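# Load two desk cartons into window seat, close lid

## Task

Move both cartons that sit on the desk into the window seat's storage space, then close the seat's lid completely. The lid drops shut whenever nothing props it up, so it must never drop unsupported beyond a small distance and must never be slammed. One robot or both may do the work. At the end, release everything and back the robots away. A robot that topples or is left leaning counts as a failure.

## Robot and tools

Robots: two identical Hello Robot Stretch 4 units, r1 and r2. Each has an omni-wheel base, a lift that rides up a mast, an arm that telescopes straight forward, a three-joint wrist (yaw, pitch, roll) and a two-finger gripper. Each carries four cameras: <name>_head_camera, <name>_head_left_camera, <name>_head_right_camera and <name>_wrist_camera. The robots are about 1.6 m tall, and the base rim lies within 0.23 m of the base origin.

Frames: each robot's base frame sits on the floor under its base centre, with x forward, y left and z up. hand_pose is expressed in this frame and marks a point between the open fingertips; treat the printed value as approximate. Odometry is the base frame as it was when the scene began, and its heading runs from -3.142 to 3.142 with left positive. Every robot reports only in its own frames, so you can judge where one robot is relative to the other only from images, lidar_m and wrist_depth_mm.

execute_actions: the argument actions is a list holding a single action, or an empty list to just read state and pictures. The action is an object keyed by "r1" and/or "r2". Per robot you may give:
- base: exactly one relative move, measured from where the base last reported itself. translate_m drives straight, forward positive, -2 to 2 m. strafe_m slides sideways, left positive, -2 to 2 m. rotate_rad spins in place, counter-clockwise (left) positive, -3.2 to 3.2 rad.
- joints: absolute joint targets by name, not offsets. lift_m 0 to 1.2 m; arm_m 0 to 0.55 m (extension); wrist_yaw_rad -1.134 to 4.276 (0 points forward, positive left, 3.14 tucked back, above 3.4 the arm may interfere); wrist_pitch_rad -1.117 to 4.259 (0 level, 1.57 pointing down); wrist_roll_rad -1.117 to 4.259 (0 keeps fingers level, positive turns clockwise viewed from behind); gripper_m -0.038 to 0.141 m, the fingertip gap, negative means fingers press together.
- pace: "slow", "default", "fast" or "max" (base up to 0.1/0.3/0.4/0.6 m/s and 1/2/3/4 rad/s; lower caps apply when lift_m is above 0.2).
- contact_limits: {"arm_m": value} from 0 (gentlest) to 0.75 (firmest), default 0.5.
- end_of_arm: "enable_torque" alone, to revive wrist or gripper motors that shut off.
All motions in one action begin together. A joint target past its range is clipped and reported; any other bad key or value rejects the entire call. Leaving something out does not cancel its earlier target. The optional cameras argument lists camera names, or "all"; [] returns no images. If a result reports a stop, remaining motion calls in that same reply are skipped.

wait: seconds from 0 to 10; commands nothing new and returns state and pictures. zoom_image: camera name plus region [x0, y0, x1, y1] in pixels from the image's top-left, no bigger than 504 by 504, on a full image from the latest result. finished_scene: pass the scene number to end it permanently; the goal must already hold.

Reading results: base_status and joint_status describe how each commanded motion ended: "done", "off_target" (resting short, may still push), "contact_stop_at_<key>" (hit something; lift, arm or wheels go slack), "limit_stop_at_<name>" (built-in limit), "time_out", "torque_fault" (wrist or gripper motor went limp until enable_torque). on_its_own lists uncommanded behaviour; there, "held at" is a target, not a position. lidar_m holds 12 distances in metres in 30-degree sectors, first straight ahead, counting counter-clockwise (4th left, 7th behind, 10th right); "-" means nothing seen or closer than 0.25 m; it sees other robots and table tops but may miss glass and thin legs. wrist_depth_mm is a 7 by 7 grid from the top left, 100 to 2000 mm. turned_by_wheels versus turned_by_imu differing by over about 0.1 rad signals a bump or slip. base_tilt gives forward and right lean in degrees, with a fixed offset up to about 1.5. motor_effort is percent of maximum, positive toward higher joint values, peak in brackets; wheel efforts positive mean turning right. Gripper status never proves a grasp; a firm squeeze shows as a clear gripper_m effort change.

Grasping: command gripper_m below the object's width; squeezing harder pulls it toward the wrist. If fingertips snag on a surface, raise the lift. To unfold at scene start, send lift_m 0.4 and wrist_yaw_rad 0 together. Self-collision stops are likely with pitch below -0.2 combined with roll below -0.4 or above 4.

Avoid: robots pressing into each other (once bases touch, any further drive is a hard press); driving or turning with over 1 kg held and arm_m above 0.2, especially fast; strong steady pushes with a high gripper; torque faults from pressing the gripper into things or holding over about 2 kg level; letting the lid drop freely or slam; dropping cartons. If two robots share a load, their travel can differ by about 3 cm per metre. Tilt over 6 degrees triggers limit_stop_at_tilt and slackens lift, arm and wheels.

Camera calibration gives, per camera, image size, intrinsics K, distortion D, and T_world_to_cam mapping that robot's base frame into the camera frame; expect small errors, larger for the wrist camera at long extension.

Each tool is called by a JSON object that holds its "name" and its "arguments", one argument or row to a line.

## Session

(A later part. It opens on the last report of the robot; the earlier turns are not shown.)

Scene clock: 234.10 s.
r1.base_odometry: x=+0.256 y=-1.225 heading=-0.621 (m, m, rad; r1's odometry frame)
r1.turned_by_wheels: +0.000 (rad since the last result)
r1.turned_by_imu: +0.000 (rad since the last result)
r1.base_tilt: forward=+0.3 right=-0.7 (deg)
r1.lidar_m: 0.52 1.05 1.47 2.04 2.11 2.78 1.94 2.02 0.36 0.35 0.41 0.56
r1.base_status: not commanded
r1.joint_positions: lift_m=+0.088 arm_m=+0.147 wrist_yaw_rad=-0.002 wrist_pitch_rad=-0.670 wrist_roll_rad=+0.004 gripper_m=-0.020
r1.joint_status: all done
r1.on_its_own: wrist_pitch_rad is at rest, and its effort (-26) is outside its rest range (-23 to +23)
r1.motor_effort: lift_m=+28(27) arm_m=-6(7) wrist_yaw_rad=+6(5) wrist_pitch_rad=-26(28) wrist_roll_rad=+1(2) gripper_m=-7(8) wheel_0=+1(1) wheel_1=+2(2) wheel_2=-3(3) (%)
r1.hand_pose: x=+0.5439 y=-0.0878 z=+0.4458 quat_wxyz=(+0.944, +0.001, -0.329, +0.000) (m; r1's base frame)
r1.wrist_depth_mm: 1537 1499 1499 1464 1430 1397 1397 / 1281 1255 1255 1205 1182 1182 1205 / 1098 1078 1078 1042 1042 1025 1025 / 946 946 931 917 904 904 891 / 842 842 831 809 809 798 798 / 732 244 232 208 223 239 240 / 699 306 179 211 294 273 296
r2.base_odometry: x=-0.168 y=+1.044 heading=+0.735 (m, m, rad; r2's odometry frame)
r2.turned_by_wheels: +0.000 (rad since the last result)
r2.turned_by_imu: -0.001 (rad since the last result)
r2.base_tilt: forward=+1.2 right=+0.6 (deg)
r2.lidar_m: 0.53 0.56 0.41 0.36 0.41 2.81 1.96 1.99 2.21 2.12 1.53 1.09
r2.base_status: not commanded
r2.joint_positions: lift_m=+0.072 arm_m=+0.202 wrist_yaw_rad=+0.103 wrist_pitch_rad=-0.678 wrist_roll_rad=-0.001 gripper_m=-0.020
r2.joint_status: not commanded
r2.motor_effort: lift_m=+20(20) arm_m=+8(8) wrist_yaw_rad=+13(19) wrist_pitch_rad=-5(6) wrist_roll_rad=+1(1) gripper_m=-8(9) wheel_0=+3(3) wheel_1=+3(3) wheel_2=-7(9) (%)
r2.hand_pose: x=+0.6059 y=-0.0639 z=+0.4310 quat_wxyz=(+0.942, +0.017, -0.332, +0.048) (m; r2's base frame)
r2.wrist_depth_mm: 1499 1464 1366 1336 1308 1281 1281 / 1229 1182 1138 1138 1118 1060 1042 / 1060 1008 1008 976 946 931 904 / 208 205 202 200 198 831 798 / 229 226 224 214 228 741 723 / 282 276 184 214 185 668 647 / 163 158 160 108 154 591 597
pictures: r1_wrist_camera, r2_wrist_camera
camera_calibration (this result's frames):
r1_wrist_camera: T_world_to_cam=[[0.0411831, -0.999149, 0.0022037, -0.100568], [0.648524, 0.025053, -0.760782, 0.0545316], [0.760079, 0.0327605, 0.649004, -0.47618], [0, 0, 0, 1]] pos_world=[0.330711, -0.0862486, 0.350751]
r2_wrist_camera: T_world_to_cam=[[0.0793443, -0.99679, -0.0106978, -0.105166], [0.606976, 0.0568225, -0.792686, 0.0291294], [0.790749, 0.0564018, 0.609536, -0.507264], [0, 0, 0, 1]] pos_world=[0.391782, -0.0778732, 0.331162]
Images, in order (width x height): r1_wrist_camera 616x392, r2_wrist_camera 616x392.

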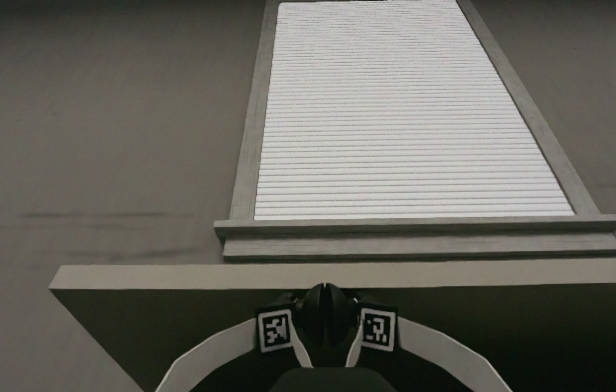

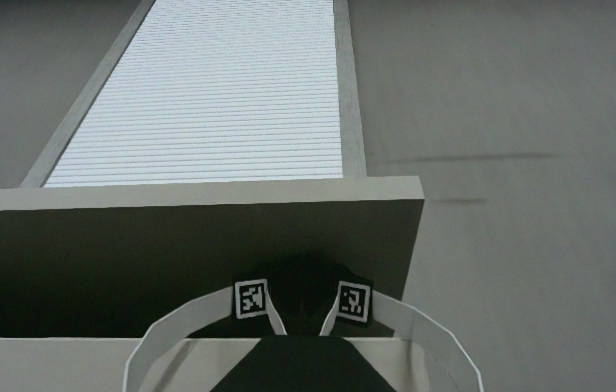

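{"name": "execute_actions", "arguments": {
  "actions": [
    {"r1": {"joints": {"lift_m": 0.098, "arm_m": 0.150}, "pace": "slow"}}
  ],
  "cameras": ["r1_wrist_camera", "r2_wrist_camera"]
}}

Scene clock: 237.07 s.
r1.base_odometry: x=+0.256 y=-1.225 heading=-0.621 (m, m, rad; r1's odometry frame)
r1.turned_by_wheels: +0.000 (rad since the last result)
r1.turned_by_imu: +0.000 (rad since the last result)
r1.base_tilt: forward=+0.2 right=-0.8 (deg)
r1.lidar_m: 0.52 1.06 1.48 2.03 2.12 2.76 1.97 2.01 0.43 0.36 0.42 0.55
r1.base_status: not commanded
r1.joint_positions: lift_m=+0.097 arm_m=+0.148 wrist_yaw_rad=-0.003 wrist_pitch_rad=-0.667 wrist_roll_rad=+0.004 gripper_m=-0.020
r1.joint_status: all done
r1.on_its_own: wrist_pitch_rad is at rest, and its effort (-38) is outside its rest range (-23 to +23)
r1.motor_effort: lift_m=+30(30) arm_m=+11(9) wrist_yaw_rad=+9(9) wrist_pitch_rad=-38(39) wrist_roll_rad=+2(2) gripper_m=-6(9) wheel_0=+1(1) wheel_1=+2(1) wheel_2=-3(3) (%)
r1.hand_pose: x=+0.5453 y=-0.0880 z=+0.4538 quat_wxyz=(+0.945, +0.001, -0.327, -0.001) (m; r1's base frame)
r1.wrist_depth_mm: 1464 1464 1464 1397 1430 1397 1366 / 1255 1229 1229 1229 1205 1160 1182 / 1078 1078 1060 1025 1025 1008 1025 / 960 946 931 917 904 904 904 / 842 842 831 809 798 798 788 / 732 239 229 211 222 236 237 / 691 294 272 200 290 210 291
r2.base_odometry: x=-0.168 y=+1.044 heading=+0.735 (m, m, rad; r2's odometry frame)
r2.turned_by_wheels: +0.000 (rad since the last result)
r2.turned_by_imu: -0.001 (rad since the last result)
r2.base_tilt: forward=+1.1 right=+0.8 (deg)
r2.lidar_m: 0.53 0.57 0.42 0.35 0.40 2.81 1.95 1.99 2.22 2.11 1.54 1.10
r2.base_status: not commanded
r2.joint_positions: lift_m=+0.072 arm_m=+0.202 wrist_yaw_rad=+0.105 wrist_pitch_rad=-0.678 wrist_roll_rad=-0.001 gripper_m=-0.020
r2.joint_status: not commanded
r2.motor_effort: lift_m=+20(20) arm_m=+8(8) wrist_yaw_rad=+7(12) wrist_pitch_rad=-5(5) wrist_roll_rad=+1(2) gripper_m=-10(11) wheel_0=+3(3) wheel_1=+2(2) wheel_2=-4(7) (%)
r2.hand_pose: x=+0.6061 y=-0.0634 z=+0.4309 quat_wxyz=(+0.942, +0.017, -0.332, +0.049) (m; r2's base frame)
r2.wrist_depth_mm: 1537 1464 1366 1336 1308 1281 1229 / 1255 1182 1182 1138 1118 1078 1078 / 1060 1025 991 976 946 931 917 / 211 207 205 201 198 831 798 / 232 231 228 217 231 741 715 / 286 279 186 202 186 661 661 / 164 157 160 109 154 591 603
pictures: r1_wrist_camera, r2_wrist_camera
camera_calibration (this result's frames):
r1_wrist_camera: T_world_to_cam=[[0.0400233, -0.999197, 0.00206183, -0.100215], [0.64602, 0.0243023, -0.762934, 0.0620354], [0.762271, 0.0318671, 0.646473, -0.482552], [0, 0, 0, 1]] pos_world=[0.33177, -0.0862641, 0.359492]
r2_wrist_camera: T_world_to_cam=[[0.0817338, -0.996594, -0.0109545, -0.105994], [0.606576, 0.0584624, -0.792873, 0.0293554], [0.790813, 0.0581598, 0.609289, -0.507225], [0, 0, 0, 1]] pos_world=[0.391977, -0.0778495, 0.331161]
Images, in order (width x height): r1_wrist_camera 616x392, r2_wrist_camera 616x392.

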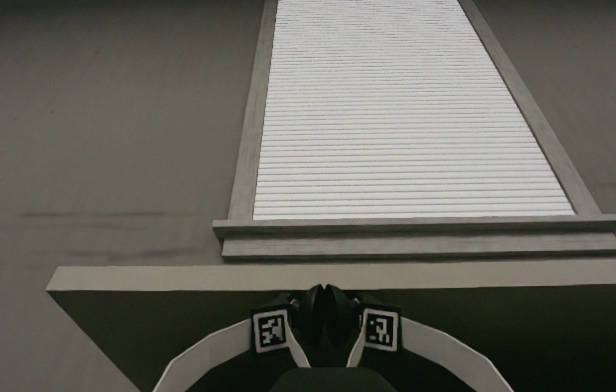

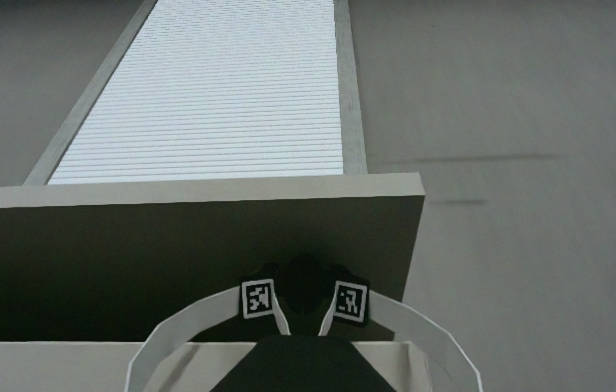

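{"name": "zoom_image", "arguments": {
  "camera": "r1_wrist_camera",
  "region": [240, 250, 420, 370]
}}

Region (240, 250, 420, 370) of r1_wrist_camera's 616x392 image, scaled by 2.800.

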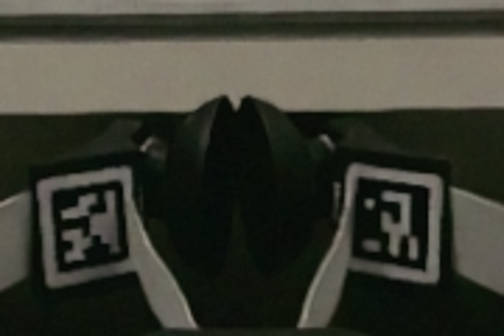

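{"name": "execute_actions", "arguments": {
  "actions": [
    {"r2": {"joints": {"arm_m": 0.11}}}
  ],
  "cameras": ["r1_wrist_camera", "r2_wrist_camera"]
}}

Scene clock: 240.03 s.
r1.base_odometry: x=+0.256 y=-1.225 heading=-0.621 (m, m, rad; r1's odometry frame)
r1.turned_by_wheels: +0.000 (rad since the last result)
r1.turned_by_imu: +0.000 (rad since the last result)
r1.base_tilt: forward=+0.3 right=-0.7 (deg)
r1.lidar_m: 0.51 1.07 1.50 2.04 2.12 2.75 1.96 2.01 0.40 0.35 0.42 0.56
r1.base_status: not commanded
r1.joint_positions: lift_m=+0.097 arm_m=+0.148 wrist_yaw_rad=-0.004 wrist_pitch_rad=-0.664 wrist_roll_rad=+0.004 gripper_m=-0.020
r1.joint_status: not commanded
r1.on_its_own: wrist_pitch_rad is at rest, and its effort (-48) is outside its rest range (-23 to +23)
r1.motor_effort: lift_m=+30(30) arm_m=+11(11) wrist_yaw_rad=+12(11) wrist_pitch_rad=-48(47) wrist_roll_rad=+2(2) gripper_m=-6(6) wheel_0=+1(1) wheel_1=+2(2) wheel_2=-3(3) (%)
r1.hand_pose: x=+0.5457 y=-0.0882 z=+0.4531 quat_wxyz=(+0.945, +0.001, -0.326, -0.001) (m; r1's base frame)
r1.wrist_depth_mm: 1464 1464 1430 1397 1397 1397 1336 / 1229 1205 1229 1182 1182 1182 1182 / 1078 1060 1042 1025 1025 1025 1025 / 931 931 931 904 904 891 891 / 831 820 820 809 798 809 798 / 732 236 226 212 221 235 236 / 691 293 270 214 273 267 291
r2.base_odometry: x=-0.168 y=+1.044 heading=+0.735 (m, m, rad; r2's odometry frame)
r2.turned_by_wheels: +0.000 (rad since the last result)
r2.turned_by_imu: -0.001 (rad since the last result)
r2.base_tilt: forward=+1.1 right=+0.7 (deg)
r2.lidar_m: 0.54 0.56 0.41 0.36 0.41 2.83 1.95 2.02 2.23 2.12 1.52 1.11
r2.base_status: not commanded
r2.joint_positions: lift_m=+0.072 arm_m=+0.112 wrist_yaw_rad=+0.107 wrist_pitch_rad=-0.678 wrist_roll_rad=+0.000 gripper_m=-0.020
r2.joint_status: all done
r2.motor_effort: lift_m=+20(20) arm_m=-9(11) wrist_yaw_rad=+2(7) wrist_pitch_rad=-4(18) wrist_roll_rad=-1(0) gripper_m=-12(11) wheel_0=+3(3) wheel_1=+2(2) wheel_2=-1(4) (%)
r2.hand_pose: x=+0.5152 y=-0.0628 z=+0.4310 quat_wxyz=(+0.942, +0.018, -0.332, +0.051) (m; r2's base frame)
r2.wrist_depth_mm: 1708 1708 1618 1537 1464 1499 1397 / 1430 1366 1336 1308 1281 1182 1205 / 1205 1182 1098 1098 1078 1078 1025 / 1060 1025 1008 976 946 931 931 / 917 891 891 854 854 842 820 / 300 294 186 204 186 759 741 / 366 343 355 109 676 676 683
pictures: r1_wrist_camera, r2_wrist_camera
camera_calibration (this result's frames):
r1_wrist_camera: T_world_to_cam=[[0.0391223, -0.999233, 0.00193593, -0.0998926], [0.643785, 0.0237239, -0.764839, 0.063272], [0.764206, 0.0311686, 0.644219, -0.482549], [0, 0, 0, 1]] pos_world=[0.331941, -0.0862766, 0.359453]
r2_wrist_camera: T_world_to_cam=[[0.0840403, -0.996401, -0.0110438, -0.0991881], [0.606745, 0.0599605, -0.792631, 0.0844379], [0.790441, 0.0599122, 0.609601, -0.435256], [0, 0, 0, 1]] pos_world=[0.301148, -0.0778169, 0.331165]
Images, in order (width x height): r1_wrist_camera 616x392, r2_wrist_camera 616x392.

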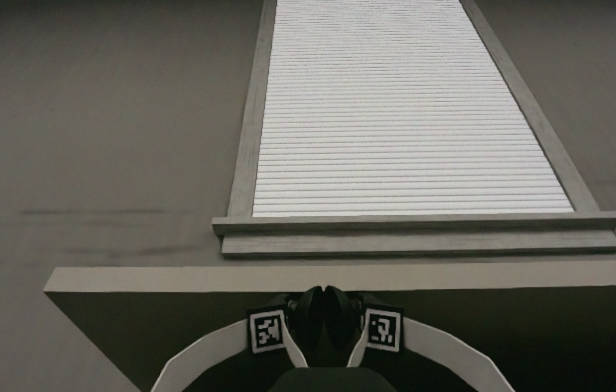

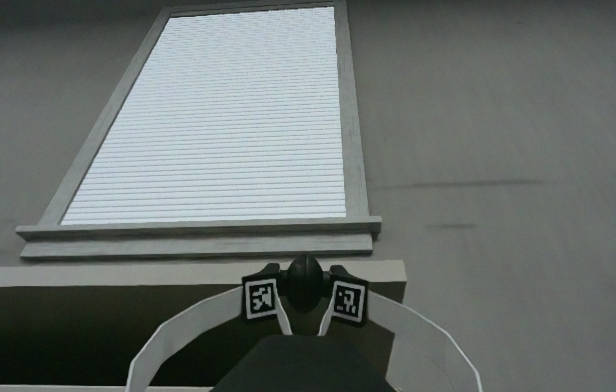

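{"name": "execute_actions", "arguments": {
  "actions": [
    {"r1": {"joints": {"lift_m": 0.0}, "pace": "slow"}, "r2": {"base": {"translate_m": -0.4}, "pace": "fast"}}
  ],
  "cameras": ["r1_wrist_camera", "r2_head_camera", "r1_head_camera"]
}}

Scene clock: 243.07 s.
r1.base_odometry: x=+0.256 y=-1.225 heading=-0.621 (m, m, rad; r1's odometry frame)
r1.turned_by_wheels: +0.000 (rad since the last result)
r1.turned_by_imu: +0.000 (rad since the last result)
r1.base_tilt: forward=+0.3 right=-0.7 (deg)
r1.lidar_m: 0.51 1.07 1.49 2.04 2.13 2.76 1.97 0.51 0.50 0.54 0.78 0.57
r1.base_status: not commanded
r1.joint_positions: lift_m=+0.000 arm_m=+0.148 wrist_yaw_rad=-0.001 wrist_pitch_rad=-0.683 wrist_roll_rad=+0.004 gripper_m=-0.020
r1.joint_status: all done
r1.motor_effort: lift_m=+15(30) arm_m=+9(11) wrist_yaw_rad=+5(15) wrist_pitch_rad=+5(47) wrist_roll_rad=+2(2) gripper_m=-12(10) wheel_0=+1(1) wheel_1=+2(2) wheel_2=-5(5) (%)
r1.hand_pose: x=+0.5430 y=-0.0878 z=+0.3606 quat_wxyz=(+0.942, +0.001, -0.335, +0.000) (m; r1's base frame)
r1.wrist_depth_mm: 1618 1537 1576 1537 1537 1464 1464 / 1336 1308 1281 1255 1205 1229 1229 / 1098 1098 1098 1078 1060 1060 1042 / 976 960 976 931 917 931 878 / 854 245 243 242 240 242 241 / 759 238 236 206 228 230 229 / 683 214 177 206 203 204 211
r2.base_odometry: x=-0.464 y=+0.776 heading=+0.735 (m, m, rad; r2's odometry frame)
r2.turned_by_wheels: +0.000 (rad since the last result)
r2.turned_by_imu: +0.000 (rad since the last result)
r2.base_tilt: forward=+1.0 right=+0.7 (deg)
r2.lidar_m: 0.93 0.54 0.48 2.62 2.71 2.41 1.50 1.56 2.22 2.12 2.11 1.50
r2.base_status: done
r2.joint_positions: lift_m=+0.072 arm_m=+0.111 wrist_yaw_rad=+0.107 wrist_pitch_rad=-0.678 wrist_roll_rad=+0.000 gripper_m=-0.020
r2.joint_status: not commanded
r2.motor_effort: lift_m=+20(20) arm_m=-8(9) wrist_yaw_rad=+0(1) wrist_pitch_rad=-4(4) wrist_roll_rad=+0(0) gripper_m=-13(11) wheel_0=+1(7) wheel_1=+0(8) wheel_2=-1(12) (%)
r2.hand_pose: x=+0.5151 y=-0.0628 z=+0.4310 quat_wxyz=(+0.942, +0.018, -0.332, +0.051) (m; r2's base frame)
r2.wrist_depth_mm: - - - - - - - / - - - 1983 1863 1863 1808 / 1921 1808 1756 1756 1661 1576 1618 / 1618 1576 1537 1499 1499 1430 1430 / 1464 1397 1366 1308 1308 1308 1255 / 1281 1229 186 204 186 1160 1138 / 1160 1098 1138 109 1042 1060 1042
pictures: r1_head_camera, r1_wrist_camera, r2_head_camera
camera_calibration (this result's frames):
r1_wrist_camera: T_world_to_cam=[[0.0412451, -0.999145, 0.00272213, -0.10054], [0.657723, 0.0251, -0.752842, -0.0175186], [0.75213, 0.0328415, 0.658196, -0.419233], [0, 0, 0, 1]] pos_world=[0.330987, -0.086246, 0.263022]
Images, in order (width x height): r1_head_camera 420x560, r1_wrist_camera 616x392, r2_head_camera 420x560.

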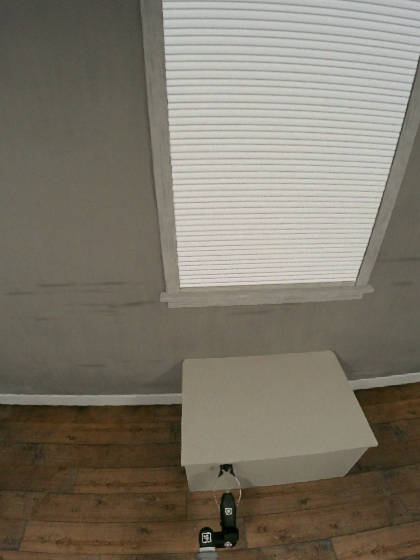

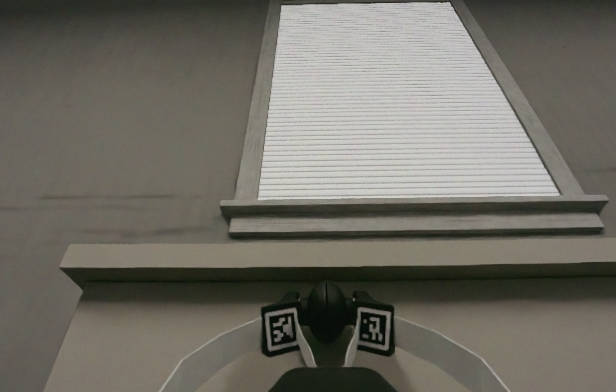

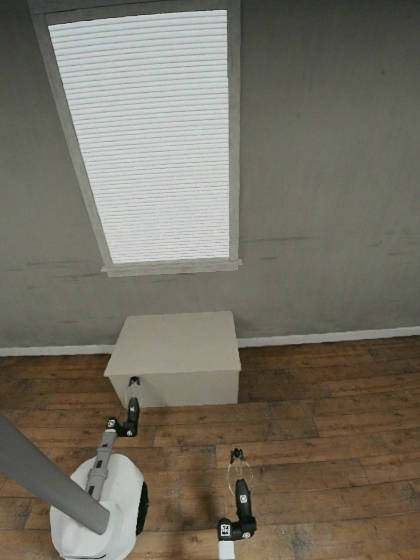

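{"name": "execute_actions", "arguments": {
  "actions": [
    {"r1": {"base": {"translate_m": -0.35}, "joints": {"arm_m": 0.11}, "pace": "fast"}}
  ],
  "cameras": ["r1_head_camera", "r2_head_camera"]
}}

Scene clock: 246.13 s.
r1.base_odometry: x=-0.029 y=-1.021 heading=-0.621 (m, m, rad; r1's odometry frame)
r1.turned_by_wheels: +0.000 (rad since the last result)
r1.turned_by_imu: +0.002 (rad since the last result)
r1.base_tilt: forward=+0.3 right=-0.7 (deg)
r1.lidar_m: 0.87 1.43 1.97 2.04 2.11 2.41 1.59 1.65 0.35 0.35 0.56 0.91
r1.base_status: done
r1.joint_positions: lift_m=+0.000 arm_m=+0.111 wrist_yaw_rad=+0.000 wrist_pitch_rad=-0.678 wrist_roll_rad=+0.004 gripper_m=-0.020
r1.joint_status: all done
r1.motor_effort: lift_m=+17(16) arm_m=-8(12) wrist_yaw_rad=+1(4) wrist_pitch_rad=-6(7) wrist_roll_rad=+2(2) gripper_m=-14(12) wheel_0=+1(6) wheel_1=+0(8) wheel_2=-3(12) (%)
r1.hand_pose: x=+0.5069 y=-0.0874 z=+0.3596 quat_wxyz=(+0.943, +0.002, -0.333, +0.001) (m; r1's base frame)
r1.wrist_depth_mm: - - - - - - - / - - 1983 1921 1863 1863 1863 / 1708 1708 1661 1618 1618 1576 1576 / 1464 1464 1464 1397 1430 1397 1397 / 1308 1281 1281 1281 1281 1229 1255 / 1205 1182 1160 206 1118 1098 1118 / 1060 1060 176 205 530 535 1025
r2.base_odometry: x=-0.464 y=+0.776 heading=+0.735 (m, m, rad; r2's odometry frame)
r2.turned_by_wheels: +0.000 (rad since the last result)
r2.turned_by_imu: -0.001 (rad since the last result)
r2.base_tilt: forward=+1.1 right=+0.7 (deg)
r2.lidar_m: 0.93 0.66 0.39 0.35 0.46 2.39 1.50 1.55 2.22 2.12 2.10 1.53
r2.base_status: not commanded
r2.joint_positions: lift_m=+0.072 arm_m=+0.111 wrist_yaw_rad=+0.107 wrist_pitch_rad=-0.678 wrist_roll_rad=+0.000 gripper_m=-0.020
r2.joint_status: not commanded
r2.motor_effort: lift_m=+20(20) arm_m=-8(8) wrist_yaw_rad=+1(0) wrist_pitch_rad=-4(4) wrist_roll_rad=+1(1) gripper_m=-12(11) wheel_0=+1(1) wheel_1=+0(0) wheel_2=-1(1) (%)
r2.hand_pose: x=+0.5151 y=-0.0628 z=+0.4310 quat_wxyz=(+0.942, +0.018, -0.332, +0.051) (m; r2's base frame)
r2.wrist_depth_mm: - - - - - - - / - - - - - 1863 1863 / 1921 1863 1756 1756 1618 1618 1618 / 1618 1576 1576 1499 1430 1430 1430 / 1430 1397 1336 1308 1281 1308 1255 / 1281 1255 186 204 186 1160 1118 / 1138 1078 1118 109 1060 1042 1042
pictures: r1_head_camera, r2_head_camera
Images, in order (width x height): r1_head_camera 420x560, r2_head_camera 420x560.

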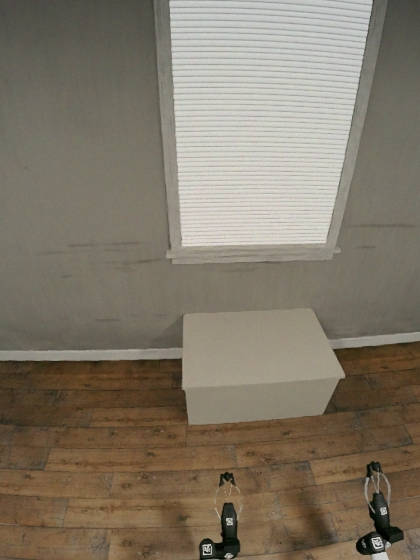

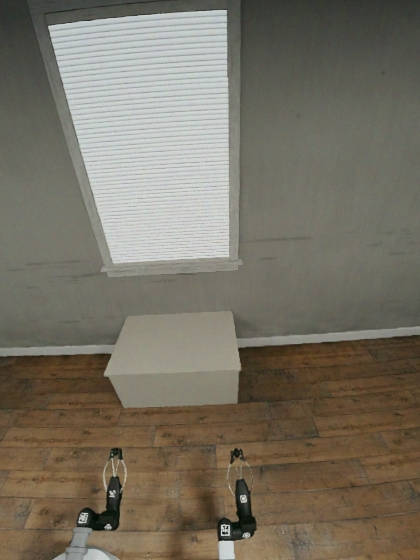

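Lid is shut, both cartons inside, robots clear.

{"name": "finished_scene", "arguments": {
  "scene": 1
}}

The scene is finished: the task was done.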